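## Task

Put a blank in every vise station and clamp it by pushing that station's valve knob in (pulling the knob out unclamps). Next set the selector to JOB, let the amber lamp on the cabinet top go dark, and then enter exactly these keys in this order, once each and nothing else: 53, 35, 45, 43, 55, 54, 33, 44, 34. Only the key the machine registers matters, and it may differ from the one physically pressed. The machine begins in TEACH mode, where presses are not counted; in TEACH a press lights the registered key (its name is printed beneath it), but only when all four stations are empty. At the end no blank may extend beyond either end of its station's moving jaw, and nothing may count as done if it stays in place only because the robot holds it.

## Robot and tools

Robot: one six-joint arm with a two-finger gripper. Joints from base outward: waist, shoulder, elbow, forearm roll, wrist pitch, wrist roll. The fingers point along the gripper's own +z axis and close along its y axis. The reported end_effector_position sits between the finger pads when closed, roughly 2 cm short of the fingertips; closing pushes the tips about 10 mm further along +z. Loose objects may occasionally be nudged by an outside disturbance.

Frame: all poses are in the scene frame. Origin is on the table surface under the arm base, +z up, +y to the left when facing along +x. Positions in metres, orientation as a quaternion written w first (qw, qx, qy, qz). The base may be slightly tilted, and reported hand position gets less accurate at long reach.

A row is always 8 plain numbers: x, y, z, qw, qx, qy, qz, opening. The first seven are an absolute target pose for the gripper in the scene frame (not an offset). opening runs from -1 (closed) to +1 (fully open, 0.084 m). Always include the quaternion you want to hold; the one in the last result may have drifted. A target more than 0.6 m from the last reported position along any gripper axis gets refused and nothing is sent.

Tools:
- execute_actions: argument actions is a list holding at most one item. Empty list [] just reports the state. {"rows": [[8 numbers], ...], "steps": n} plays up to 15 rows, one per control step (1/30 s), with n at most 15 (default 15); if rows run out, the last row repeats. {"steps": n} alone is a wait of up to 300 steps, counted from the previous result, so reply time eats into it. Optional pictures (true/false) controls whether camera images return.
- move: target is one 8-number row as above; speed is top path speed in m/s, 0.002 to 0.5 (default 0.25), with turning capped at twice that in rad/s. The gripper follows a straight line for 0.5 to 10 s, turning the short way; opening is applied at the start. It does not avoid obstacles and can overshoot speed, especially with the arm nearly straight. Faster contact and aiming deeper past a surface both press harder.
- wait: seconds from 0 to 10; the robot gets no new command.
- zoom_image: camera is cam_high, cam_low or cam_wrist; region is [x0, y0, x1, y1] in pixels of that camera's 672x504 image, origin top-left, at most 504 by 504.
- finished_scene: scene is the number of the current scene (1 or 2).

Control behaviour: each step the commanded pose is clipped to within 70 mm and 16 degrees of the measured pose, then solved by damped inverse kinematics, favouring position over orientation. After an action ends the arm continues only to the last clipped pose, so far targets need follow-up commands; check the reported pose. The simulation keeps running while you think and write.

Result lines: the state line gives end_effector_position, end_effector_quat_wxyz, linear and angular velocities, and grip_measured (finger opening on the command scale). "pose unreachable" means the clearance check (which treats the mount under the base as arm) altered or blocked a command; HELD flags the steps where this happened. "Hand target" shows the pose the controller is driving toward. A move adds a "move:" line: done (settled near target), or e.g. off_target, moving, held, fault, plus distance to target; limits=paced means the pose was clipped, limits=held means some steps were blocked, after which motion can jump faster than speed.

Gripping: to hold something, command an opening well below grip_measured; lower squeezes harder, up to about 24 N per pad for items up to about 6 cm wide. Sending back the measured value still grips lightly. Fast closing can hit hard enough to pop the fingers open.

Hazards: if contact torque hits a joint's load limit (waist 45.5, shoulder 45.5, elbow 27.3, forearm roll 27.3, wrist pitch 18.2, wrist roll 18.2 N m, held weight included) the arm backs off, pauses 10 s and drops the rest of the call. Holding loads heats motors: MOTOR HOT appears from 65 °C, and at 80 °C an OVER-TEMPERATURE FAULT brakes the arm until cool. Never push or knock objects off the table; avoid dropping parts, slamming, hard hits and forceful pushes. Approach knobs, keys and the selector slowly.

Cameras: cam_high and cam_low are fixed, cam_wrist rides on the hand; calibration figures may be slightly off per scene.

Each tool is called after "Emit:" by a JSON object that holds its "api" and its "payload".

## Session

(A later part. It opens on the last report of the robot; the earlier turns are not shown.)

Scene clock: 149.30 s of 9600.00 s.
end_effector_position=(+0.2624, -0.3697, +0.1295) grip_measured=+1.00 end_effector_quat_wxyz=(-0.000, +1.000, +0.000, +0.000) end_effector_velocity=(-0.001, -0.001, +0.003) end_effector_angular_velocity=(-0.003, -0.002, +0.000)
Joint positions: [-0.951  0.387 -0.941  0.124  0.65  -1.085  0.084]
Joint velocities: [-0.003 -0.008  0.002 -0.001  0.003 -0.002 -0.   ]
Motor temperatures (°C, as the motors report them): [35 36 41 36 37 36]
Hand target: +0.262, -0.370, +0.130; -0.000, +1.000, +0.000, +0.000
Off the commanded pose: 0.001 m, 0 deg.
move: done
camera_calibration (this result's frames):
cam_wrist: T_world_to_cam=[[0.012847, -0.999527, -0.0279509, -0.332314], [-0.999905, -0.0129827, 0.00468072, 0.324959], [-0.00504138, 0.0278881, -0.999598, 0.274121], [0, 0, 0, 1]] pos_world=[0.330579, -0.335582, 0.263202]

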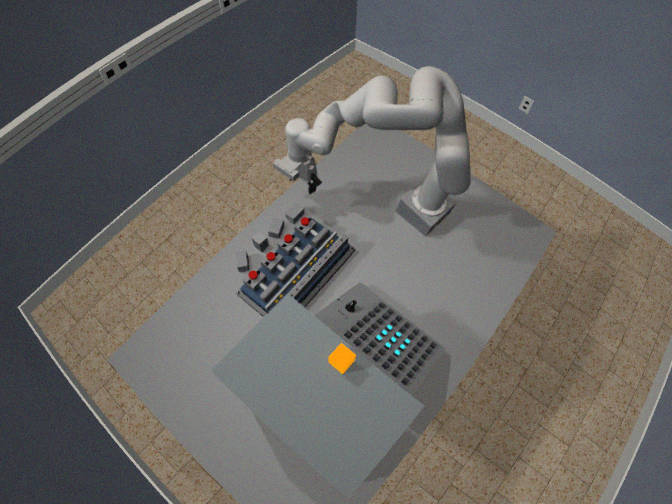

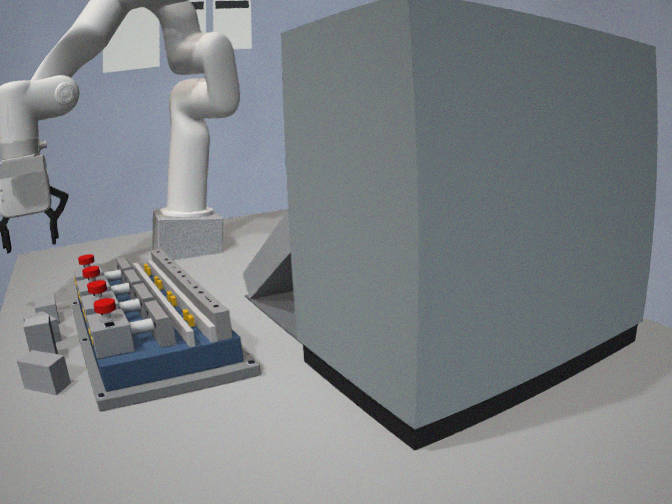

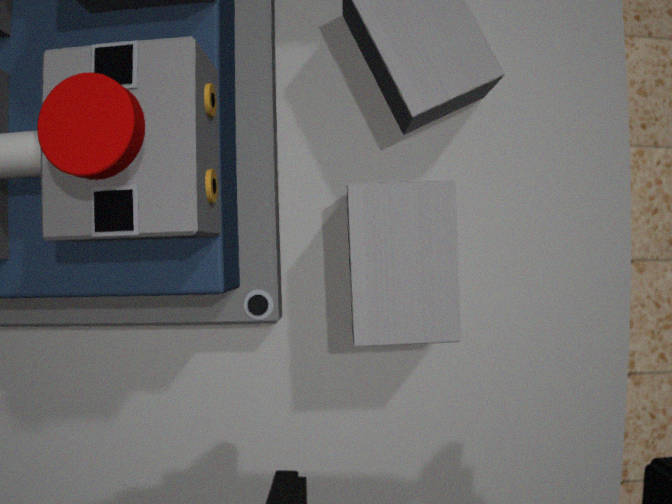

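Emit:
{"api": "move", "payload": {"target": [0.325,-0.355,0.09,0,1,0,0,1], "speed": 0.1}}

Emit:
{"api": "move", "payload": {"target": [0.325,-0.355,0.043,0,1,0,0,1], "speed": 0.05}}

Emit:
{"api": "move", "payload": {"target": [0.325,-0.355,0.043,0,1,0,0,-0.5]}}

Emit:
{"api": "move", "payload": {"target": [0.325,-0.355,0.19,0,1,0,0,-0.5], "speed": 0.12}}

Emit:
{"api": "move", "payload": {"target": [0.355,-0.159,0.17,0,1,0,0,-0.5], "speed": 0.15}}

Emit:
{"api": "move", "payload": {"target": [0.355,-0.159,0.125,0,1,0,0,-0.5], "speed": 0.04}}

Emit:
{"api": "zoom_image", "payload": {"camera": "cam_low", "region": [40, 180, 300, 400]}}

Scene clock: 155.30 s of 9600.00 s.
end_effector_position=(+0.3246, -0.3554, +0.0903) grip_measured=+1.00 end_effector_quat_wxyz=(+0.000, +1.000, -0.000, -0.000) end_effector_velocity=(+0.002, +0.001, -0.002) end_effector_angular_velocity=(+0.002, +0.002, +0.000)
Joint positions: [-0.821  0.535 -1.042  0.153  0.594 -0.982  0.084]
Joint velocities: [ 0.004  0.006 -0.004  0.    -0.     0.003  0.   ]
Motor temperatures (°C, as the motors report them): [35 36 41 36 37 36]
Hand target: +0.325, -0.355, +0.090; +0.000, +1.000, -0.000, -0.000
Off the commanded pose: 0.001 m, 0 deg.
After step 90, 1.80 s passed at rest.
move: done
camera_calibration (this result's frames):
cam_wrist: T_world_to_cam=[[0.0123319, -0.999563, -0.0268595, -0.319851], [-0.99991, -0.0124683, 0.00491879, 0.38772], [-0.00525154, 0.0267964, -0.999627, 0.234551], [0, 0, 0, 1]] pos_world=[0.392861, -0.321162, 0.223966]

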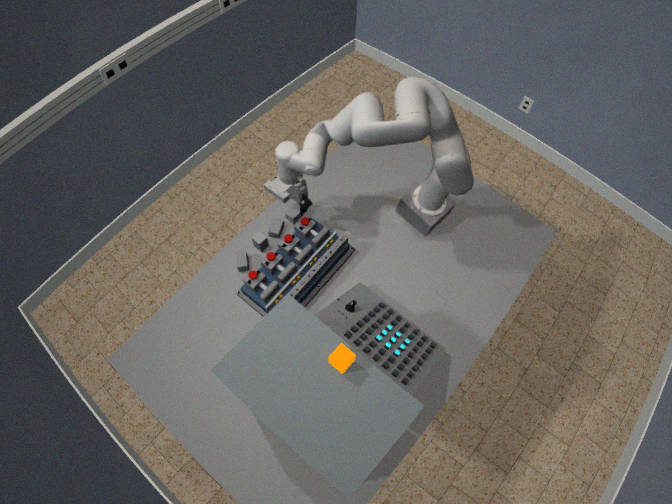

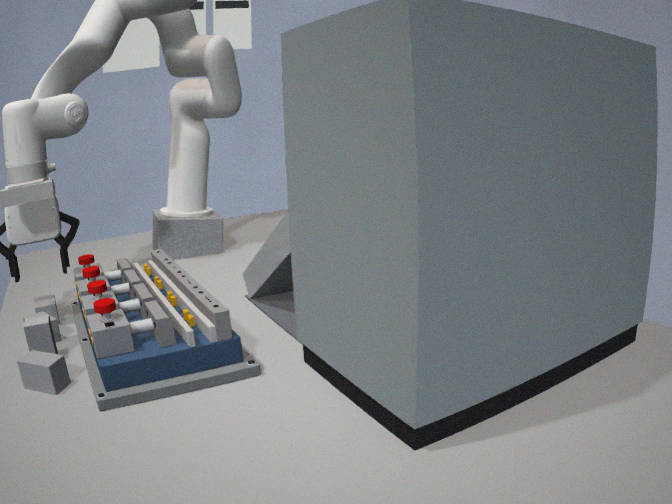

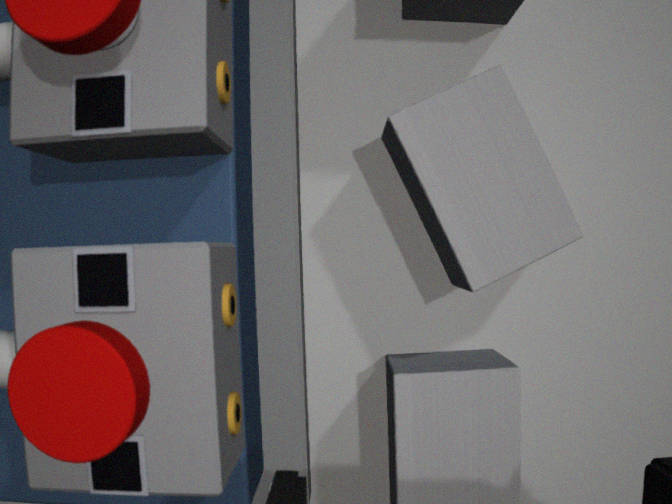

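Scene clock: 156.60 s of 9600.00 s.
end_effector_position=(+0.3250, -0.3551, +0.0435) grip_measured=+1.00 end_effector_quat_wxyz=(+0.000, +1.000, -0.000, +0.000) end_effector_velocity=(+0.000, -0.000, -0.002) end_effector_angular_velocity=(-0.000, -0.000, +0.000)
Joint positions: [-0.807  0.653 -1.058  0.184  0.492 -1.004  0.084]
Joint velocities: [ 0.001  0.006 -0.002  0.002 -0.004 -0.002  0.   ]
Motor temperatures (°C, as the motors report them): [35 36 41 36 37 36]
Hand target: +0.325, -0.355, +0.043; +0.000, +1.000, -0.000, -0.000
Off the commanded pose: 0.001 m, 0 deg.
move: done
camera_calibration (this result's frames):
cam_wrist: T_world_to_cam=[[0.0125518, -0.999565, -0.0267067, -0.320927], [-0.999909, -0.0126803, 0.00464831, 0.388294], [-0.00498493, 0.0266459, -0.999633, 0.187633], [0, 0, 0, 1]] pos_world=[0.393223, -0.320863, 0.177188]

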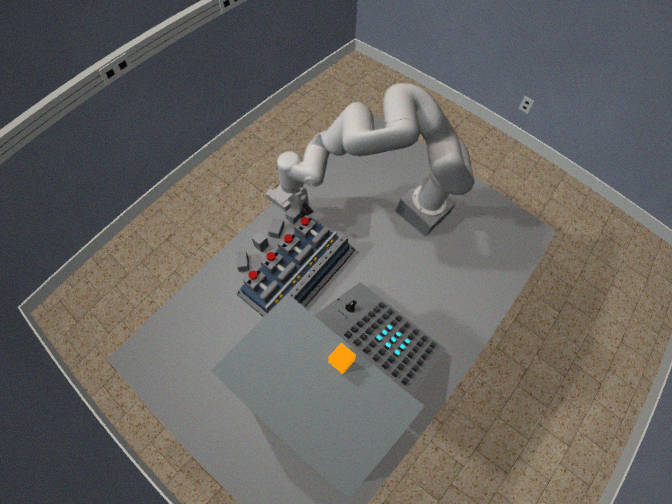

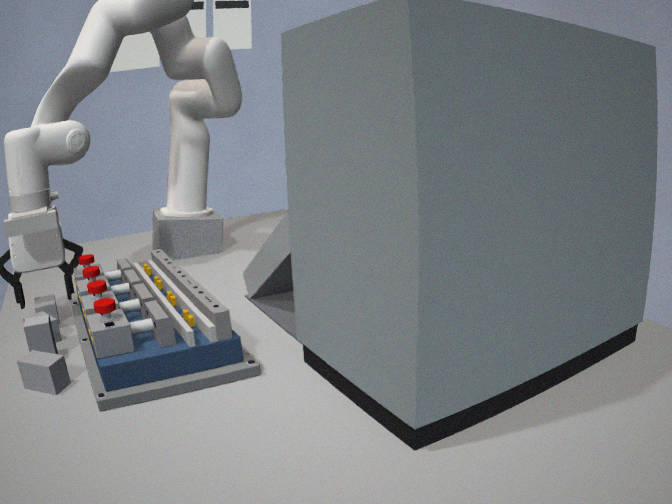

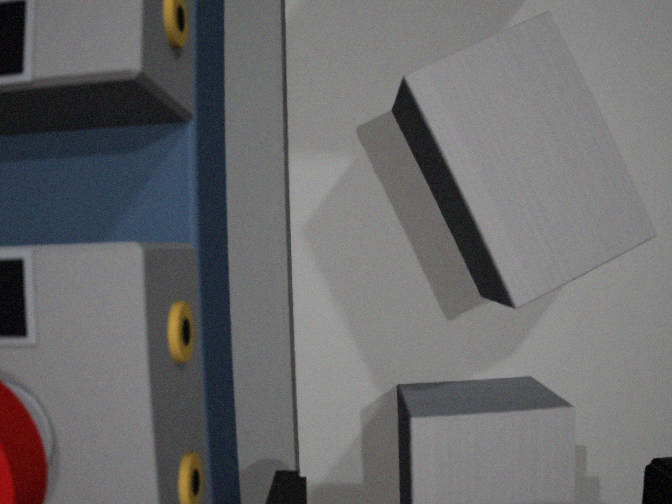

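Scene clock: 157.30 s of 9600.00 s.
end_effector_position=(+0.3253, -0.3553, +0.0436) grip_measured=-0.10 end_effector_quat_wxyz=(+0.000, +1.000, +0.000, +0.000) end_effector_velocity=(-0.000, +0.001, -0.000) end_effector_angular_velocity=(+0.001, +0.001, -0.000)
Joint positions: [-0.807  0.653 -1.059  0.184  0.492 -1.004  0.04 ]
Joint velocities: [ 0.     0.001  0.     0.     0.001 -0.     0.   ]
Motor temperatures (°C, as the motors report them): [35 36 41 36 37 36]
Hand target: +0.325, -0.355, +0.043; +0.000, +1.000, -0.000, -0.000
Off the commanded pose: 0.001 m, 0 deg.
move: done
camera_calibration (this result's frames):
cam_wrist: T_world_to_cam=[[0.0126251, -0.999572, -0.0263798, -0.321206], [-0.999911, -0.012736, 0.00403753, 0.388553], [-0.00437178, 0.0263265, -0.999644, 0.187413], [0, 0, 0, 1]] pos_world=[0.393393, -0.321054, 0.177304]

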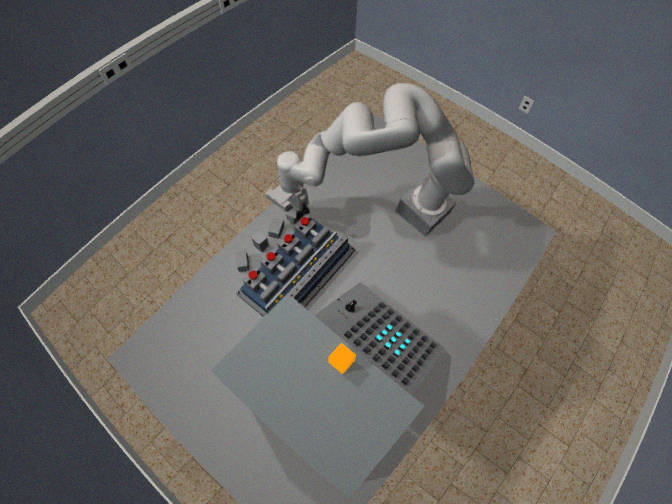

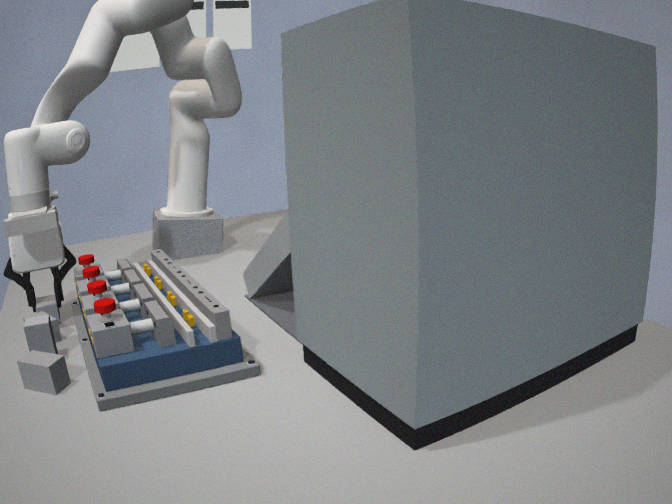

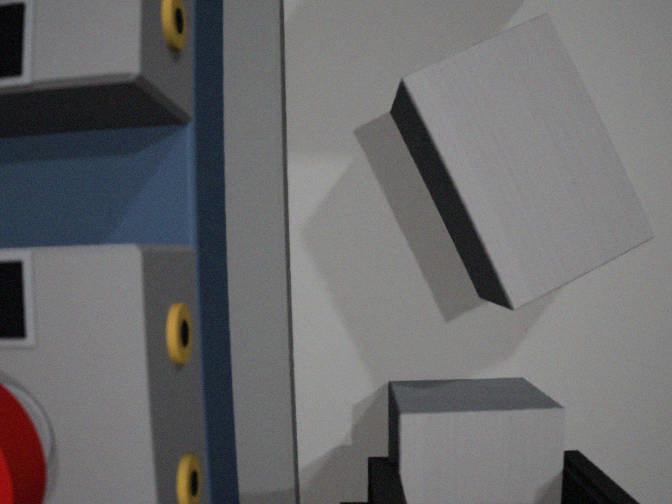

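Scene clock: 158.97 s of 9600.00 s.
end_effector_position=(+0.3251, -0.3549, +0.1889) grip_measured=-0.10 end_effector_quat_wxyz=(-0.001, +1.000, +0.000, -0.000) end_effector_velocity=(+0.001, -0.001, +0.006) end_effector_angular_velocity=(-0.005, -0.004, +0.001)
Joint positions: [-0.844  0.332 -1.082  0.113  0.837 -0.956  0.04 ]
Joint velocities: [-0.001 -0.008 -0.007 -0.001  0.009  0.     0.   ]
Motor temperatures (°C, as the motors report them): [35 36 41 36 37 36]
Hand target: +0.325, -0.355, +0.190; -0.000, +1.000, +0.000, +0.000
Off the commanded pose: 0.001 m, 0 deg.
move: done
camera_calibration (this result's frames):
cam_wrist: T_world_to_cam=[[0.0128358, -0.999508, -0.0286058, -0.316578], [-0.999903, -0.0129876, 0.00512597, 0.387497], [-0.00549497, 0.0285372, -0.999578, 0.333752], [0, 0, 0, 1]] pos_world=[0.393357, -0.320914, 0.322569]

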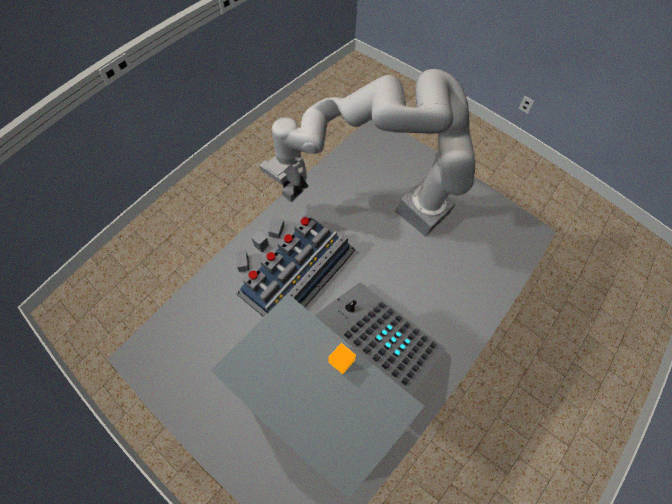

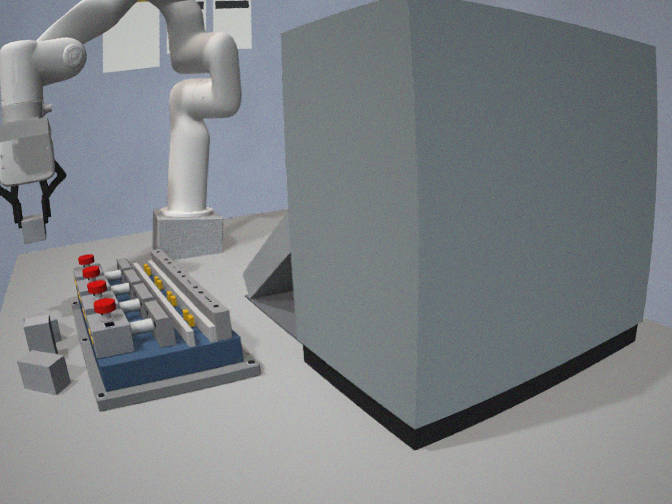

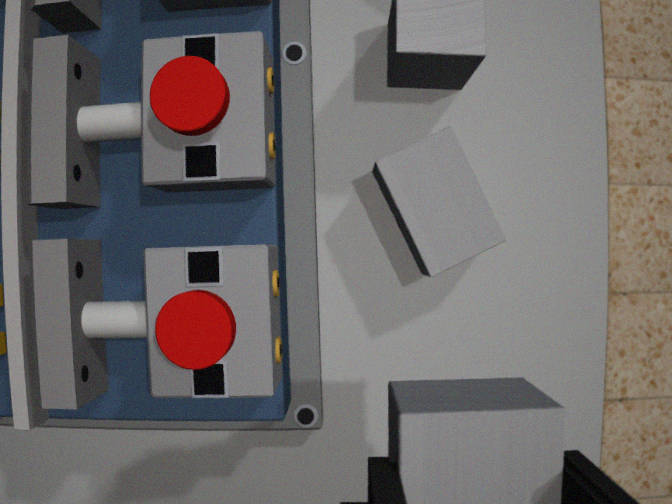

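Scene clock: 160.80 s of 9600.00 s.
end_effector_position=(+0.3551, -0.1597, +0.1702) grip_measured=-0.10 end_effector_quat_wxyz=(+0.000, +1.000, -0.000, -0.000) end_effector_velocity=(+0.000, +0.003, -0.000) end_effector_angular_velocity=(-0.001, +0.001, +0.001)
Joint positions: [-0.457  0.024 -0.669  0.168  0.698 -0.62   0.04 ]
Joint velocities: [ 0.007 -0.003  0.004 -0.001 -0.001  0.007  0.   ]
Motor temperatures (°C, as the motors report them): [35 36 41 36 37 36]
Hand target: +0.355, -0.159, +0.170; +0.000, +1.000, -0.000, -0.000
Off the commanded pose: 0.001 m, 0 deg.
move: done
camera_calibration (this result's frames):
cam_wrist: T_world_to_cam=[[0.0120998, -0.999569, -0.0267328, -0.122487], [-0.999909, -0.012255, 0.00564768, 0.420124], [-0.00597286, 0.026662, -0.999627, 0.309568], [0, 0, 0, 1]] pos_world=[0.423417, -0.125539, 0.303805]

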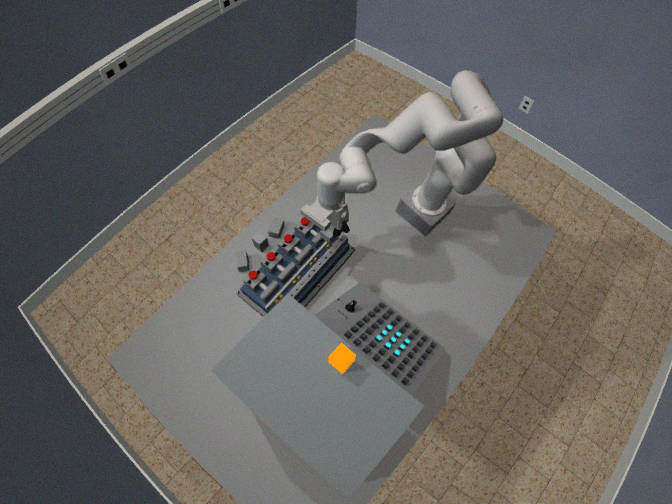

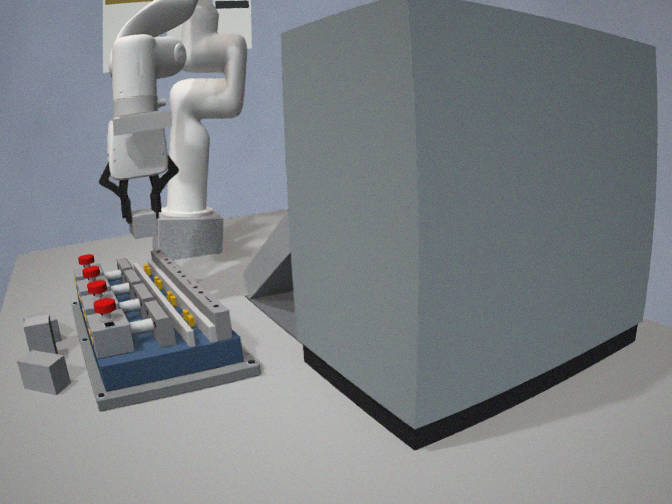

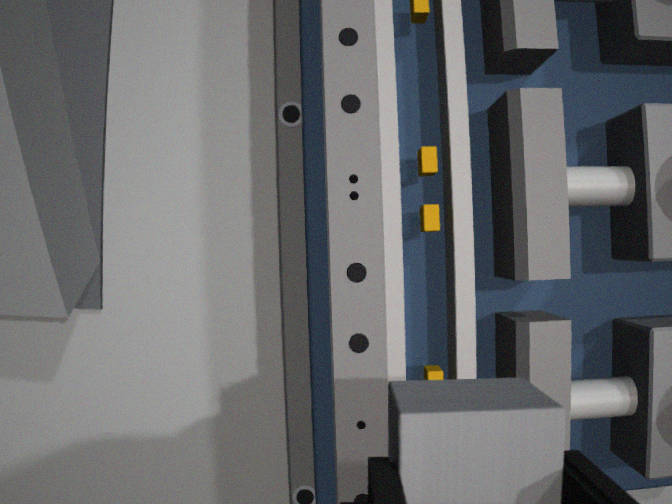

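Scene clock: 162.27 s of 9600.00 s.
end_effector_position=(+0.3571, -0.1604, +0.1279) grip_measured=-0.10 end_effector_quat_wxyz=(+0.002, +1.000, -0.000, +0.003) end_effector_velocity=(-0.001, -0.001, -0.005) end_effector_angular_velocity=(-0.001, +0.001, -0.003)
Joint positions: [-0.436  0.137 -0.647  0.208  0.556 -0.646  0.04 ]
Joint velocities: [-0.001  0.014  0.002  0.002 -0.016 -0.002  0.001]
Motor temperatures (°C, as the motors report them): [35 36 41 36 37 36]
Hand target: +0.355, -0.159, +0.125; +0.000, +1.000, -0.000, -0.000
Off the commanded pose: 0.004 m, 0 deg.
move: off_target
camera_calibration (this result's frames):
cam_wrist: T_world_to_cam=[[0.0126785, -0.999649, -0.023269, -0.124941], [-0.999919, -0.0126455, -0.00156491, 0.42328], [0.00127011, 0.023287, -0.999728, 0.264151], [0, 0, 0, 1]] pos_world=[0.424494, -0.125696, 0.261834]

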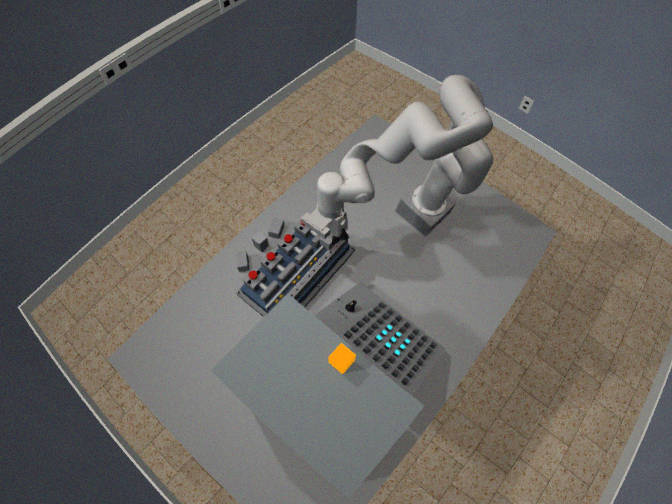

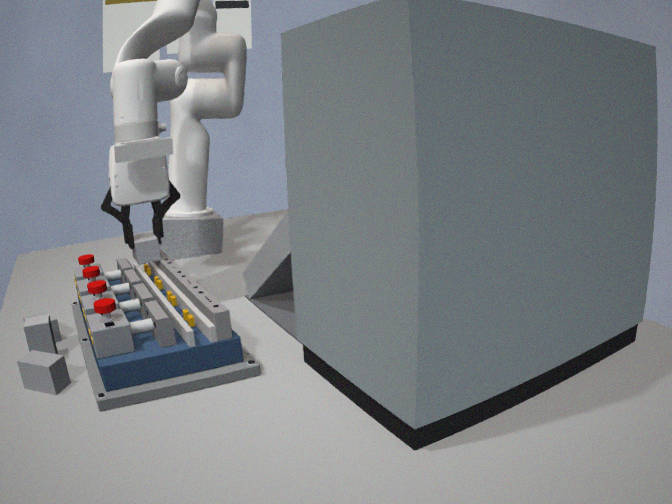

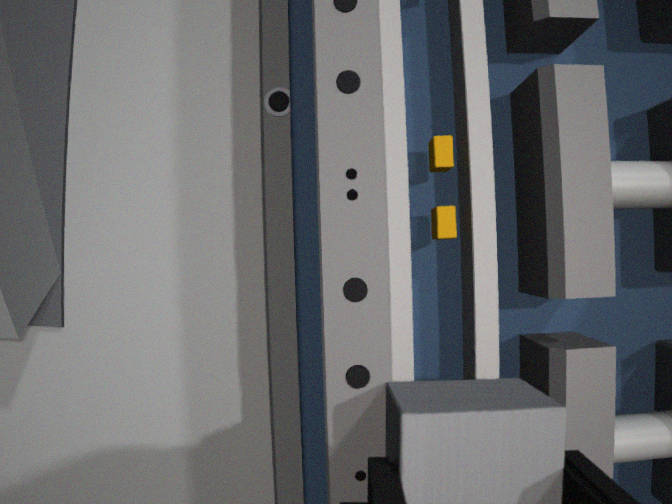

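Region (40, 180, 300, 400) of cam_low's 672x504 image, scaled by 1.938, with more detail than that image has; it fills the top 426 rows of this view, and the rest is white.

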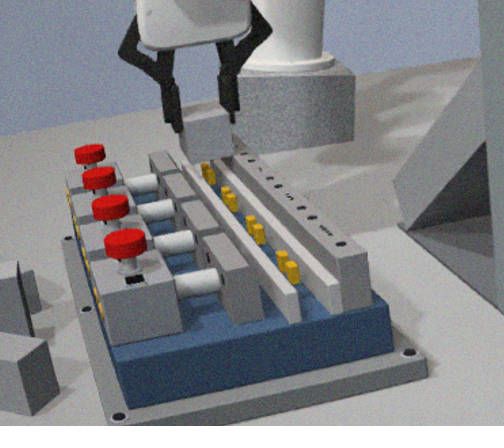

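Emit:
{"api": "move", "payload": {"target": [0.355,-0.164,0.133,0,1,0,0,-0.5], "speed": 0.02}}

Emit:
{"api": "move", "payload": {"target": [0.355,-0.164,0.112,0,1,0,0,-0.5], "speed": 0.015}}

Emit:
{"api": "zoom_image", "payload": {"camera": "cam_low", "region": [40, 180, 300, 400]}}

Scene clock: 165.27 s of 9600.00 s.
end_effector_position=(+0.3547, -0.1638, +0.1326) grip_measured=-0.09 end_effector_quat_wxyz=(-0.000, +1.000, -0.000, -0.000) end_effector_velocity=(+0.002, -0.001, +0.002) end_effector_angular_velocity=(-0.002, -0.004, +0.000)
Joint positions: [-0.45   0.127 -0.655  0.199  0.582 -0.651  0.04 ]
Joint velocities: [-0.001 -0.003 -0.004  0.     0.002  0.    -0.   ]
Motor temperatures (°C, as the motors report them): [35 36 41 36 37 36]
Hand target: +0.355, -0.164, +0.133; -0.000, +1.000, +0.000, +0.000
Off the commanded pose: 0.001 m, 0 deg.
move: done
camera_calibration (this result's frames):
cam_wrist: T_world_to_cam=[[0.0125701, -0.999534, -0.0278142, -0.127558], [-0.999903, -0.0127335, 0.00570263, 0.419817], [-0.00605414, 0.0277398, -0.999597, 0.272329], [0, 0, 0, 1]] pos_world=[0.423028, -0.129707, 0.266277]

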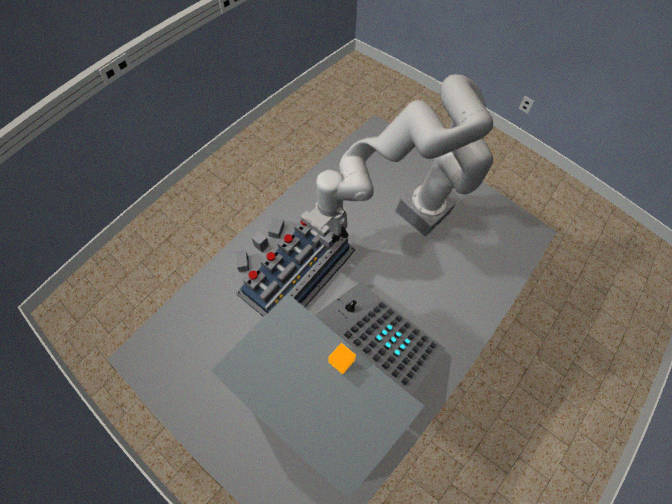

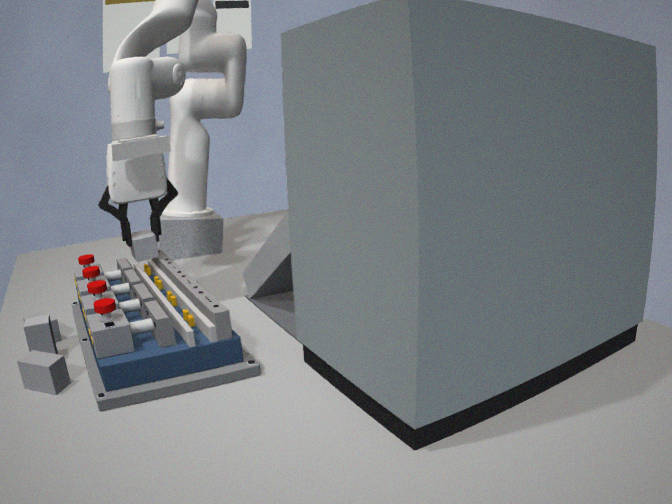

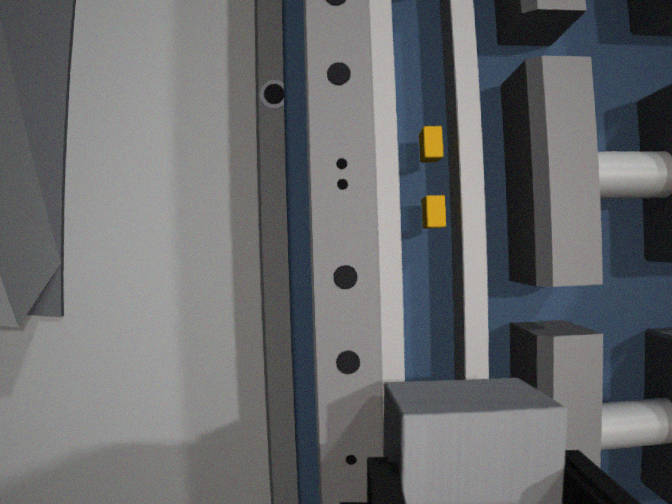

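Scene clock: 166.90 s of 9600.00 s.
end_effector_position=(+0.3553, -0.1643, +0.1127) grip_measured=-0.09 end_effector_quat_wxyz=(+0.000, +1.000, -0.000, +0.001) end_effector_velocity=(-0.000, +0.000, -0.001) end_effector_angular_velocity=(+0.001, +0.000, -0.000)
Joint positions: [-0.44   0.185 -0.651  0.222  0.519 -0.667  0.04 ]
Joint velocities: [ 0.     0.001  0.001  0.002 -0.    -0.001  0.   ]
Motor temperatures (°C, as the motors report them): [35 36 41 36 37 36]
Hand target: +0.355, -0.164, +0.112; +0.000, +1.000, -0.000, -0.000
Off the commanded pose: 0.001 m, 0 deg.
move: done
camera_calibration (this result's frames):
cam_wrist: T_world_to_cam=[[0.0123891, -0.999571, -0.0265259, -0.128692], [-0.999915, -0.0124939, 0.00378912, 0.420753], [-0.0041189, 0.0264767, -0.999641, 0.251531], [0, 0, 0, 1]] pos_world=[0.423347, -0.13004, 0.246433]

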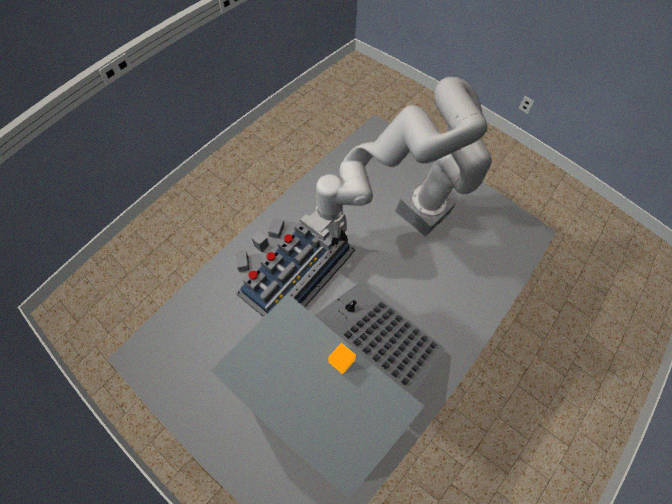

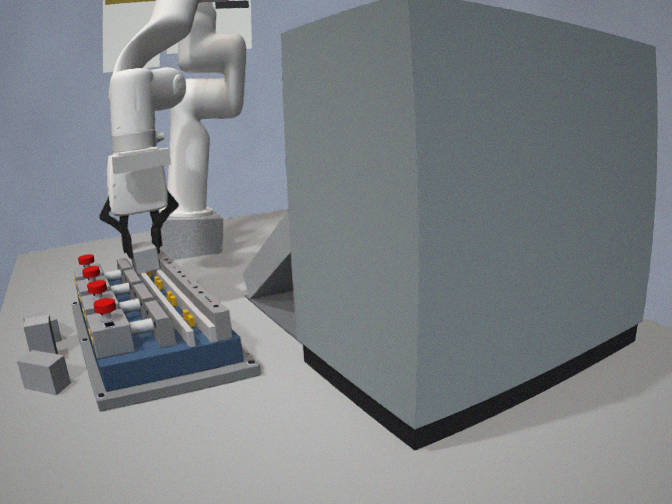

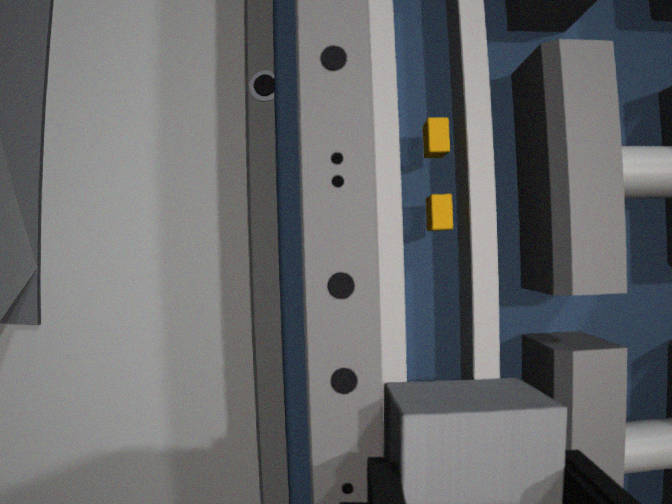

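Region (40, 180, 300, 400) of cam_low's 672x504 image, scaled by 1.938, with more detail than that image has; it fills the top 426 rows of this view, and the rest is white.

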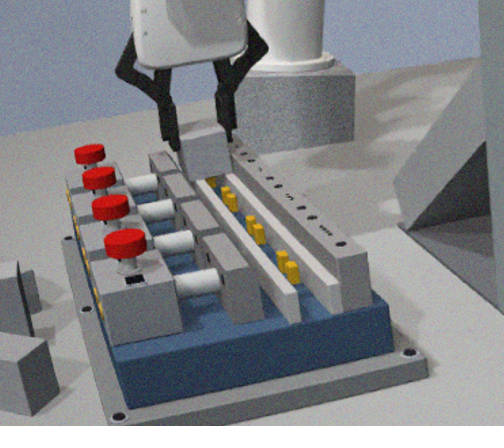

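Emit:
{"api": "move", "payload": {"target": [0.355,-0.161,0.106,0,1,0,0,-0.5], "speed": 0.01}}

Emit:
{"api": "move", "payload": {"target": [0.355,-0.160,0.100,0,1,0,0,-0.5], "speed": 0.01}}

Emit:
{"api": "zoom_image", "payload": {"camera": "cam_low", "region": [40, 180, 300, 400]}}

Scene clock: 169.07 s of 9600.00 s.
end_effector_position=(+0.3561, -0.1622, +0.1072) grip_measured=-0.10 end_effector_quat_wxyz=(+0.001, +1.000, -0.000, +0.002) end_effector_velocity=(+0.001, +0.001, -0.002) end_effector_angular_velocity=(-0.000, -0.001, +0.002)
Joint positions: [-0.431  0.199 -0.647  0.231  0.498 -0.667  0.04 ]
Joint velocities: [ 0.004  0.004  0.001  0.003 -0.006 -0.001  0.   ]
Motor temperatures (°C, as the motors report them): [35 36 41 36 37 36]
Hand target: +0.355, -0.161, +0.106; +0.000, +1.000, -0.000, -0.000
Off the commanded pose: 0.002 m, 0 deg.
move: done
camera_calibration (this result's frames):
cam_wrist: T_world_to_cam=[[0.0122322, -0.999617, -0.0248101, -0.126945], [-0.999924, -0.0122693, 0.00134329, 0.421955], [-0.00164718, 0.0247917, -0.999691, 0.244791], [0, 0, 0, 1]] pos_world=[0.423879, -0.127788, 0.240999]

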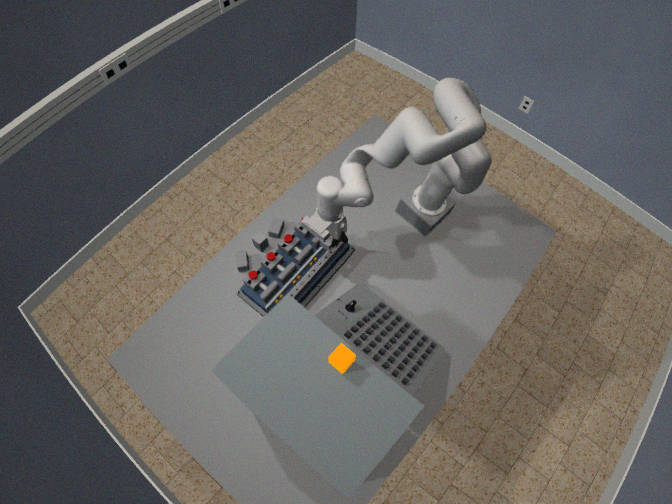

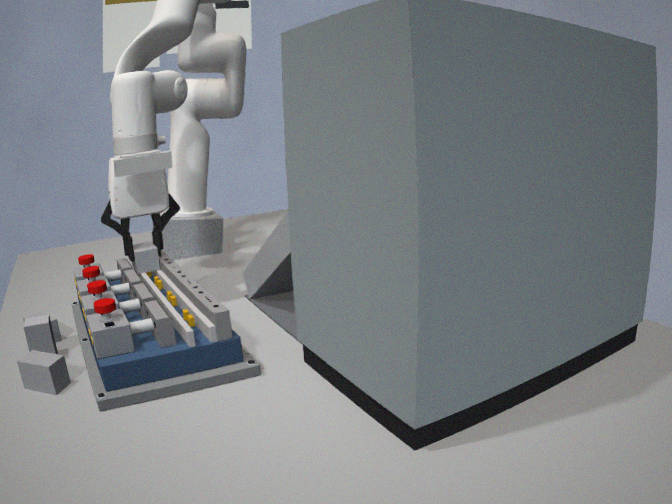

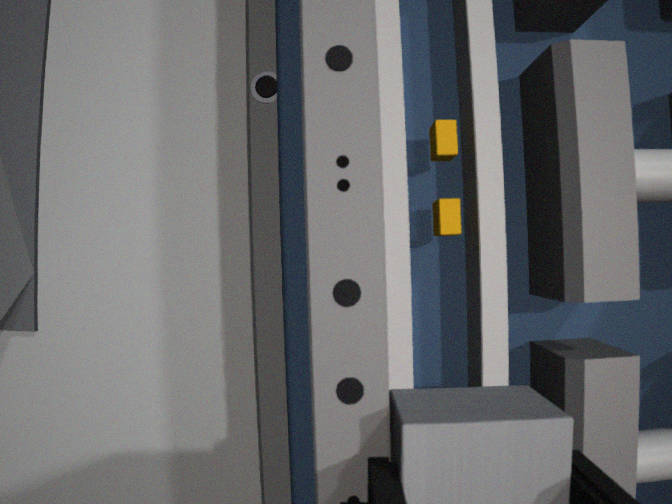

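Scene clock: 170.03 s of 9600.00 s.
end_effector_position=(+0.3584, -0.1614, +0.1043) grip_measured=-0.09 end_effector_quat_wxyz=(+0.002, +1.000, +0.001, +0.005) end_effector_velocity=(+0.002, +0.001, -0.000) end_effector_angular_velocity=(-0.003, -0.005, +0.001)
Joint positions: [-0.424  0.209 -0.647  0.24   0.481 -0.671  0.04 ]
Joint velocities: [ 0.004  0.001  0.     0.003 -0.007 -0.     0.   ]
Motor temperatures (°C, as the motors report them): [35 36 41 36 37 36]
Hand target: +0.355, -0.160, +0.100; +0.000, +1.000, -0.000, -0.000
Off the commanded pose: 0.006 m, 1 deg.
move: off_target
camera_calibration (this result's frames):
cam_wrist: T_world_to_cam=[[0.0139416, -0.999652, -0.0223942, -0.127034], [-0.999893, -0.0138407, -0.00465435, 0.424587], [0.00434277, 0.0224567, -0.999738, 0.239382], [0, 0, 0, 1]] pos_world=[0.425273, -0.126489, 0.23845]

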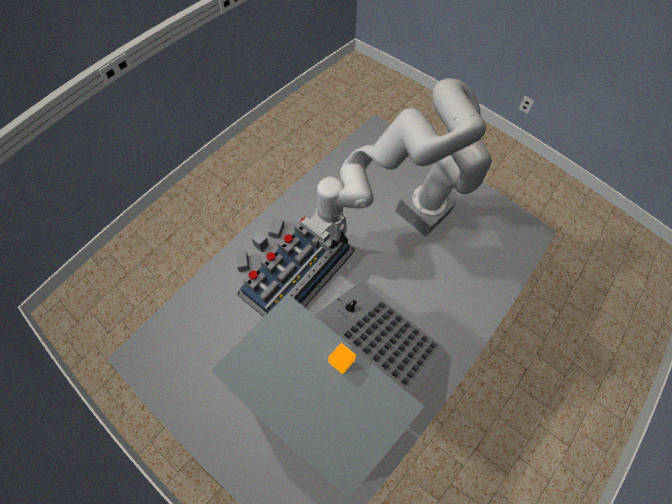

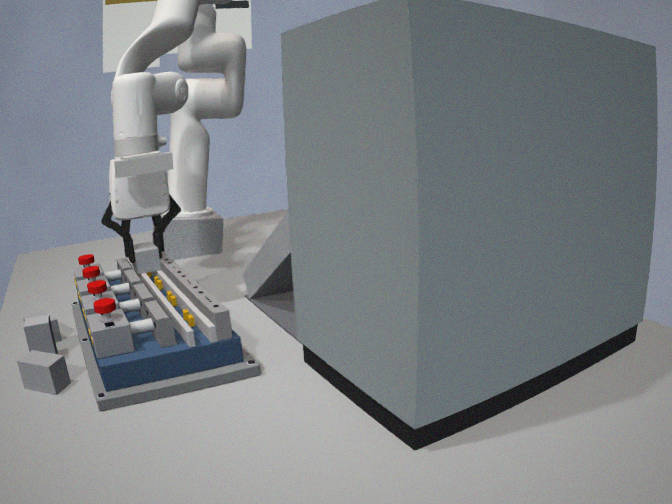

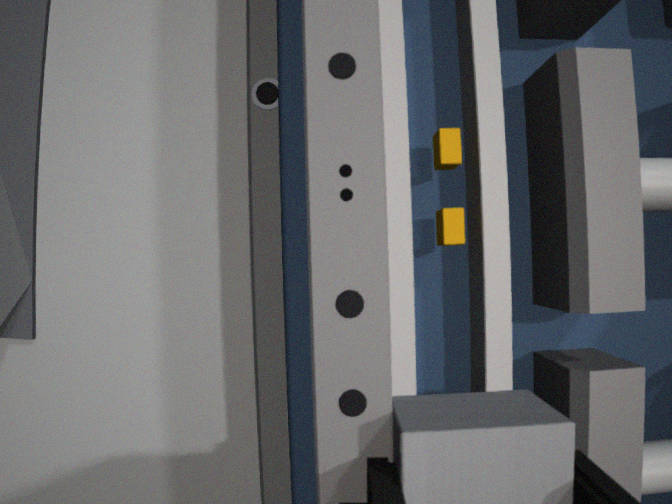

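Region (40, 180, 300, 400) of cam_low's 672x504 image, scaled by 1.938, with more detail than that image has; it fills the top 426 rows of this view, and the rest is white.

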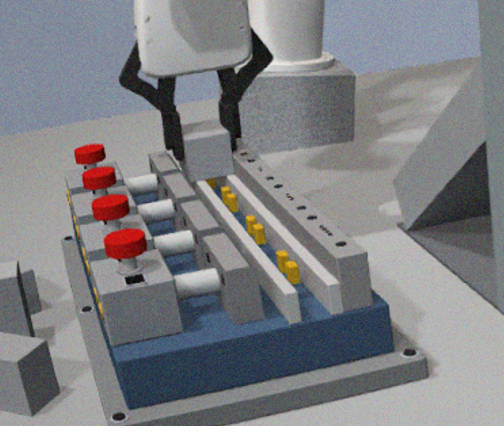

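Emit:
{"api": "move", "payload": {"target": [0.355,-0.161,0.107,0,1,0,0,0.5], "speed": 0.01}}

Emit:
{"api": "move", "payload": {"target": [0.30,-0.17,0.22,0,1,0,0,0.5], "speed": 0.12}}

Emit:
{"api": "zoom_image", "payload": {"camera": "cam_low", "region": [40, 180, 300, 400]}}

Scene clock: 172.13 s of 9600.00 s.
end_effector_position=(+0.3548, -0.1608, +0.1066) grip_measured=+0.49 end_effector_quat_wxyz=(-0.000, +1.000, +0.000, -0.000) end_effector_velocity=(+0.001, -0.001, +0.002) end_effector_angular_velocity=(-0.002, -0.003, -0.000)
Joint positions: [-0.43   0.198 -0.645  0.231  0.501 -0.666  0.065]
Joint velocities: [-0.002 -0.005 -0.002 -0.002  0.004  0.001  0.   ]
Motor temperatures (°C, as the motors report them): [35 36 41 36 37 36]
Hand target: +0.355, -0.161, +0.107; -0.000, +1.000, +0.000, +0.000
Off the commanded pose: 0.000 m, 0 deg.
move: done
camera_calibration (this result's frames):
cam_wrist: T_world_to_cam=[[0.0126003, -0.999538, -0.0276603, -0.125314], [-0.999904, -0.0127563, 0.00547197, 0.420106], [-0.00582229, 0.0275887, -0.999602, 0.246127], [0, 0, 0, 1]] pos_world=[0.423078, -0.126687, 0.240265]

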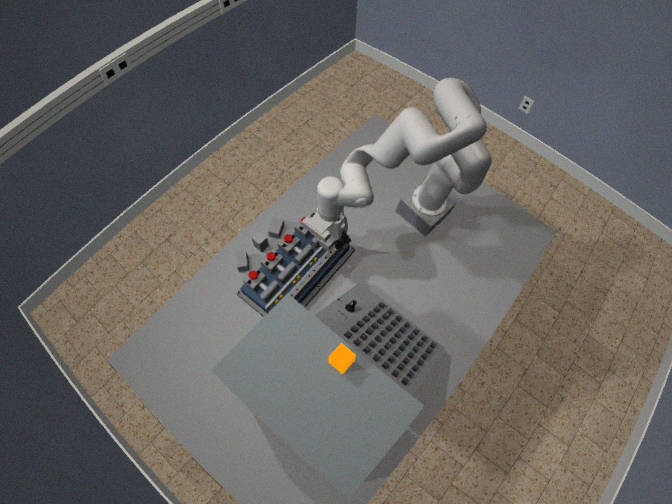

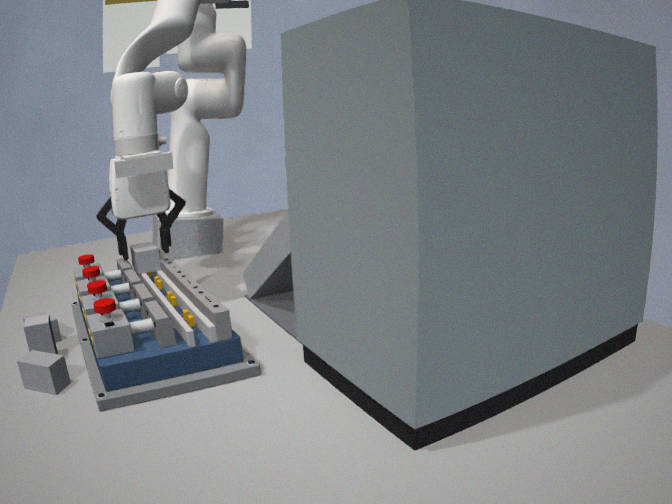

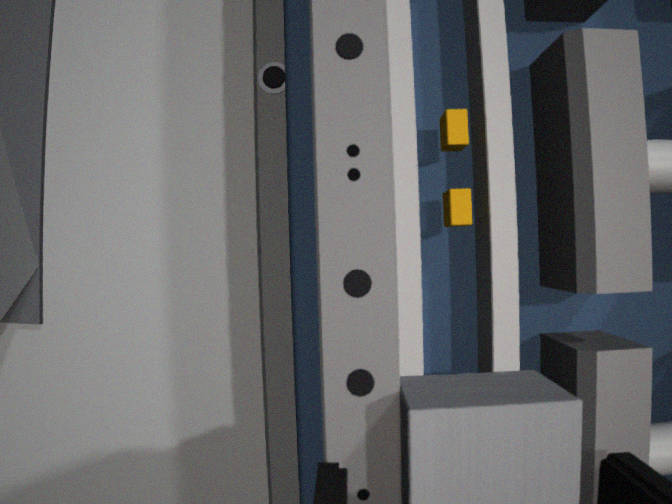

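Scene clock: 173.70 s of 9600.00 s.
end_effector_position=(+0.3004, -0.1697, +0.2194) grip_measured=+0.49 end_effector_quat_wxyz=(-0.001, +1.000, +0.000, +0.000) end_effector_velocity=(-0.000, -0.000, +0.003) end_effector_angular_velocity=(-0.001, -0.002, +0.000)
Joint positions: [-0.575 -0.214 -0.577  0.137  0.854 -0.701  0.065]
Joint velocities: [-0.003 -0.008 -0.002 -0.001  0.008 -0.001 -0.   ]
Motor temperatures (°C, as the motors report them): [35 36 41 36 37 36]
Hand target: +0.300, -0.170, +0.220; -0.000, +1.000, +0.000, +0.000
Off the commanded pose: 0.001 m, 0 deg.
move: done
camera_calibration (this result's frames):
cam_wrist: T_world_to_cam=[[0.0129631, -0.999515, -0.0283057, -0.130356], [-0.999903, -0.0131037, 0.00478731, 0.365132], [-0.0051559, 0.0282409, -0.999588, 0.358668], [0, 0, 0, 1]] pos_world=[0.368636, -0.135637, 0.353082]

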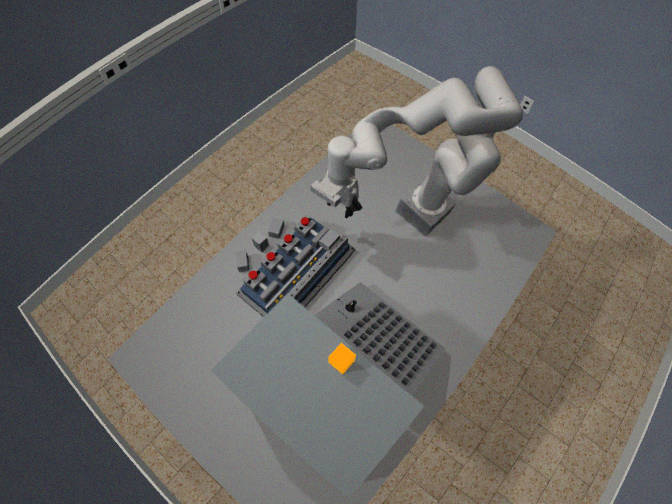

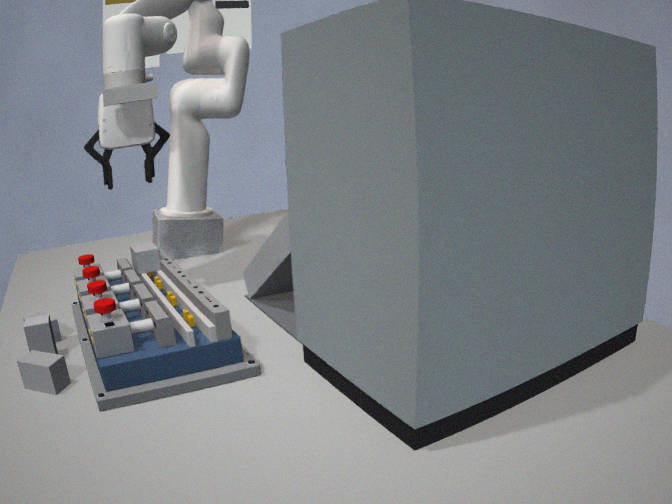

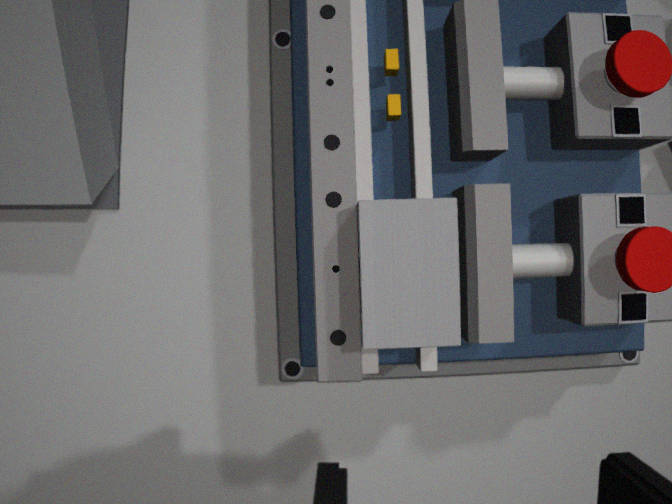

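Region (40, 180, 300, 400) of cam_low's 672x504 image, scaled by 1.938, with more detail than that image has; it fills the top 426 rows of this view, and the rest is white.

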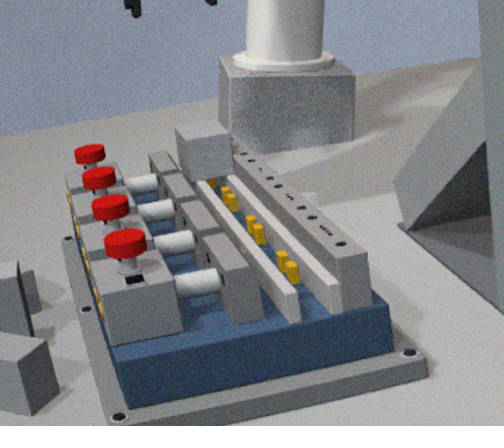

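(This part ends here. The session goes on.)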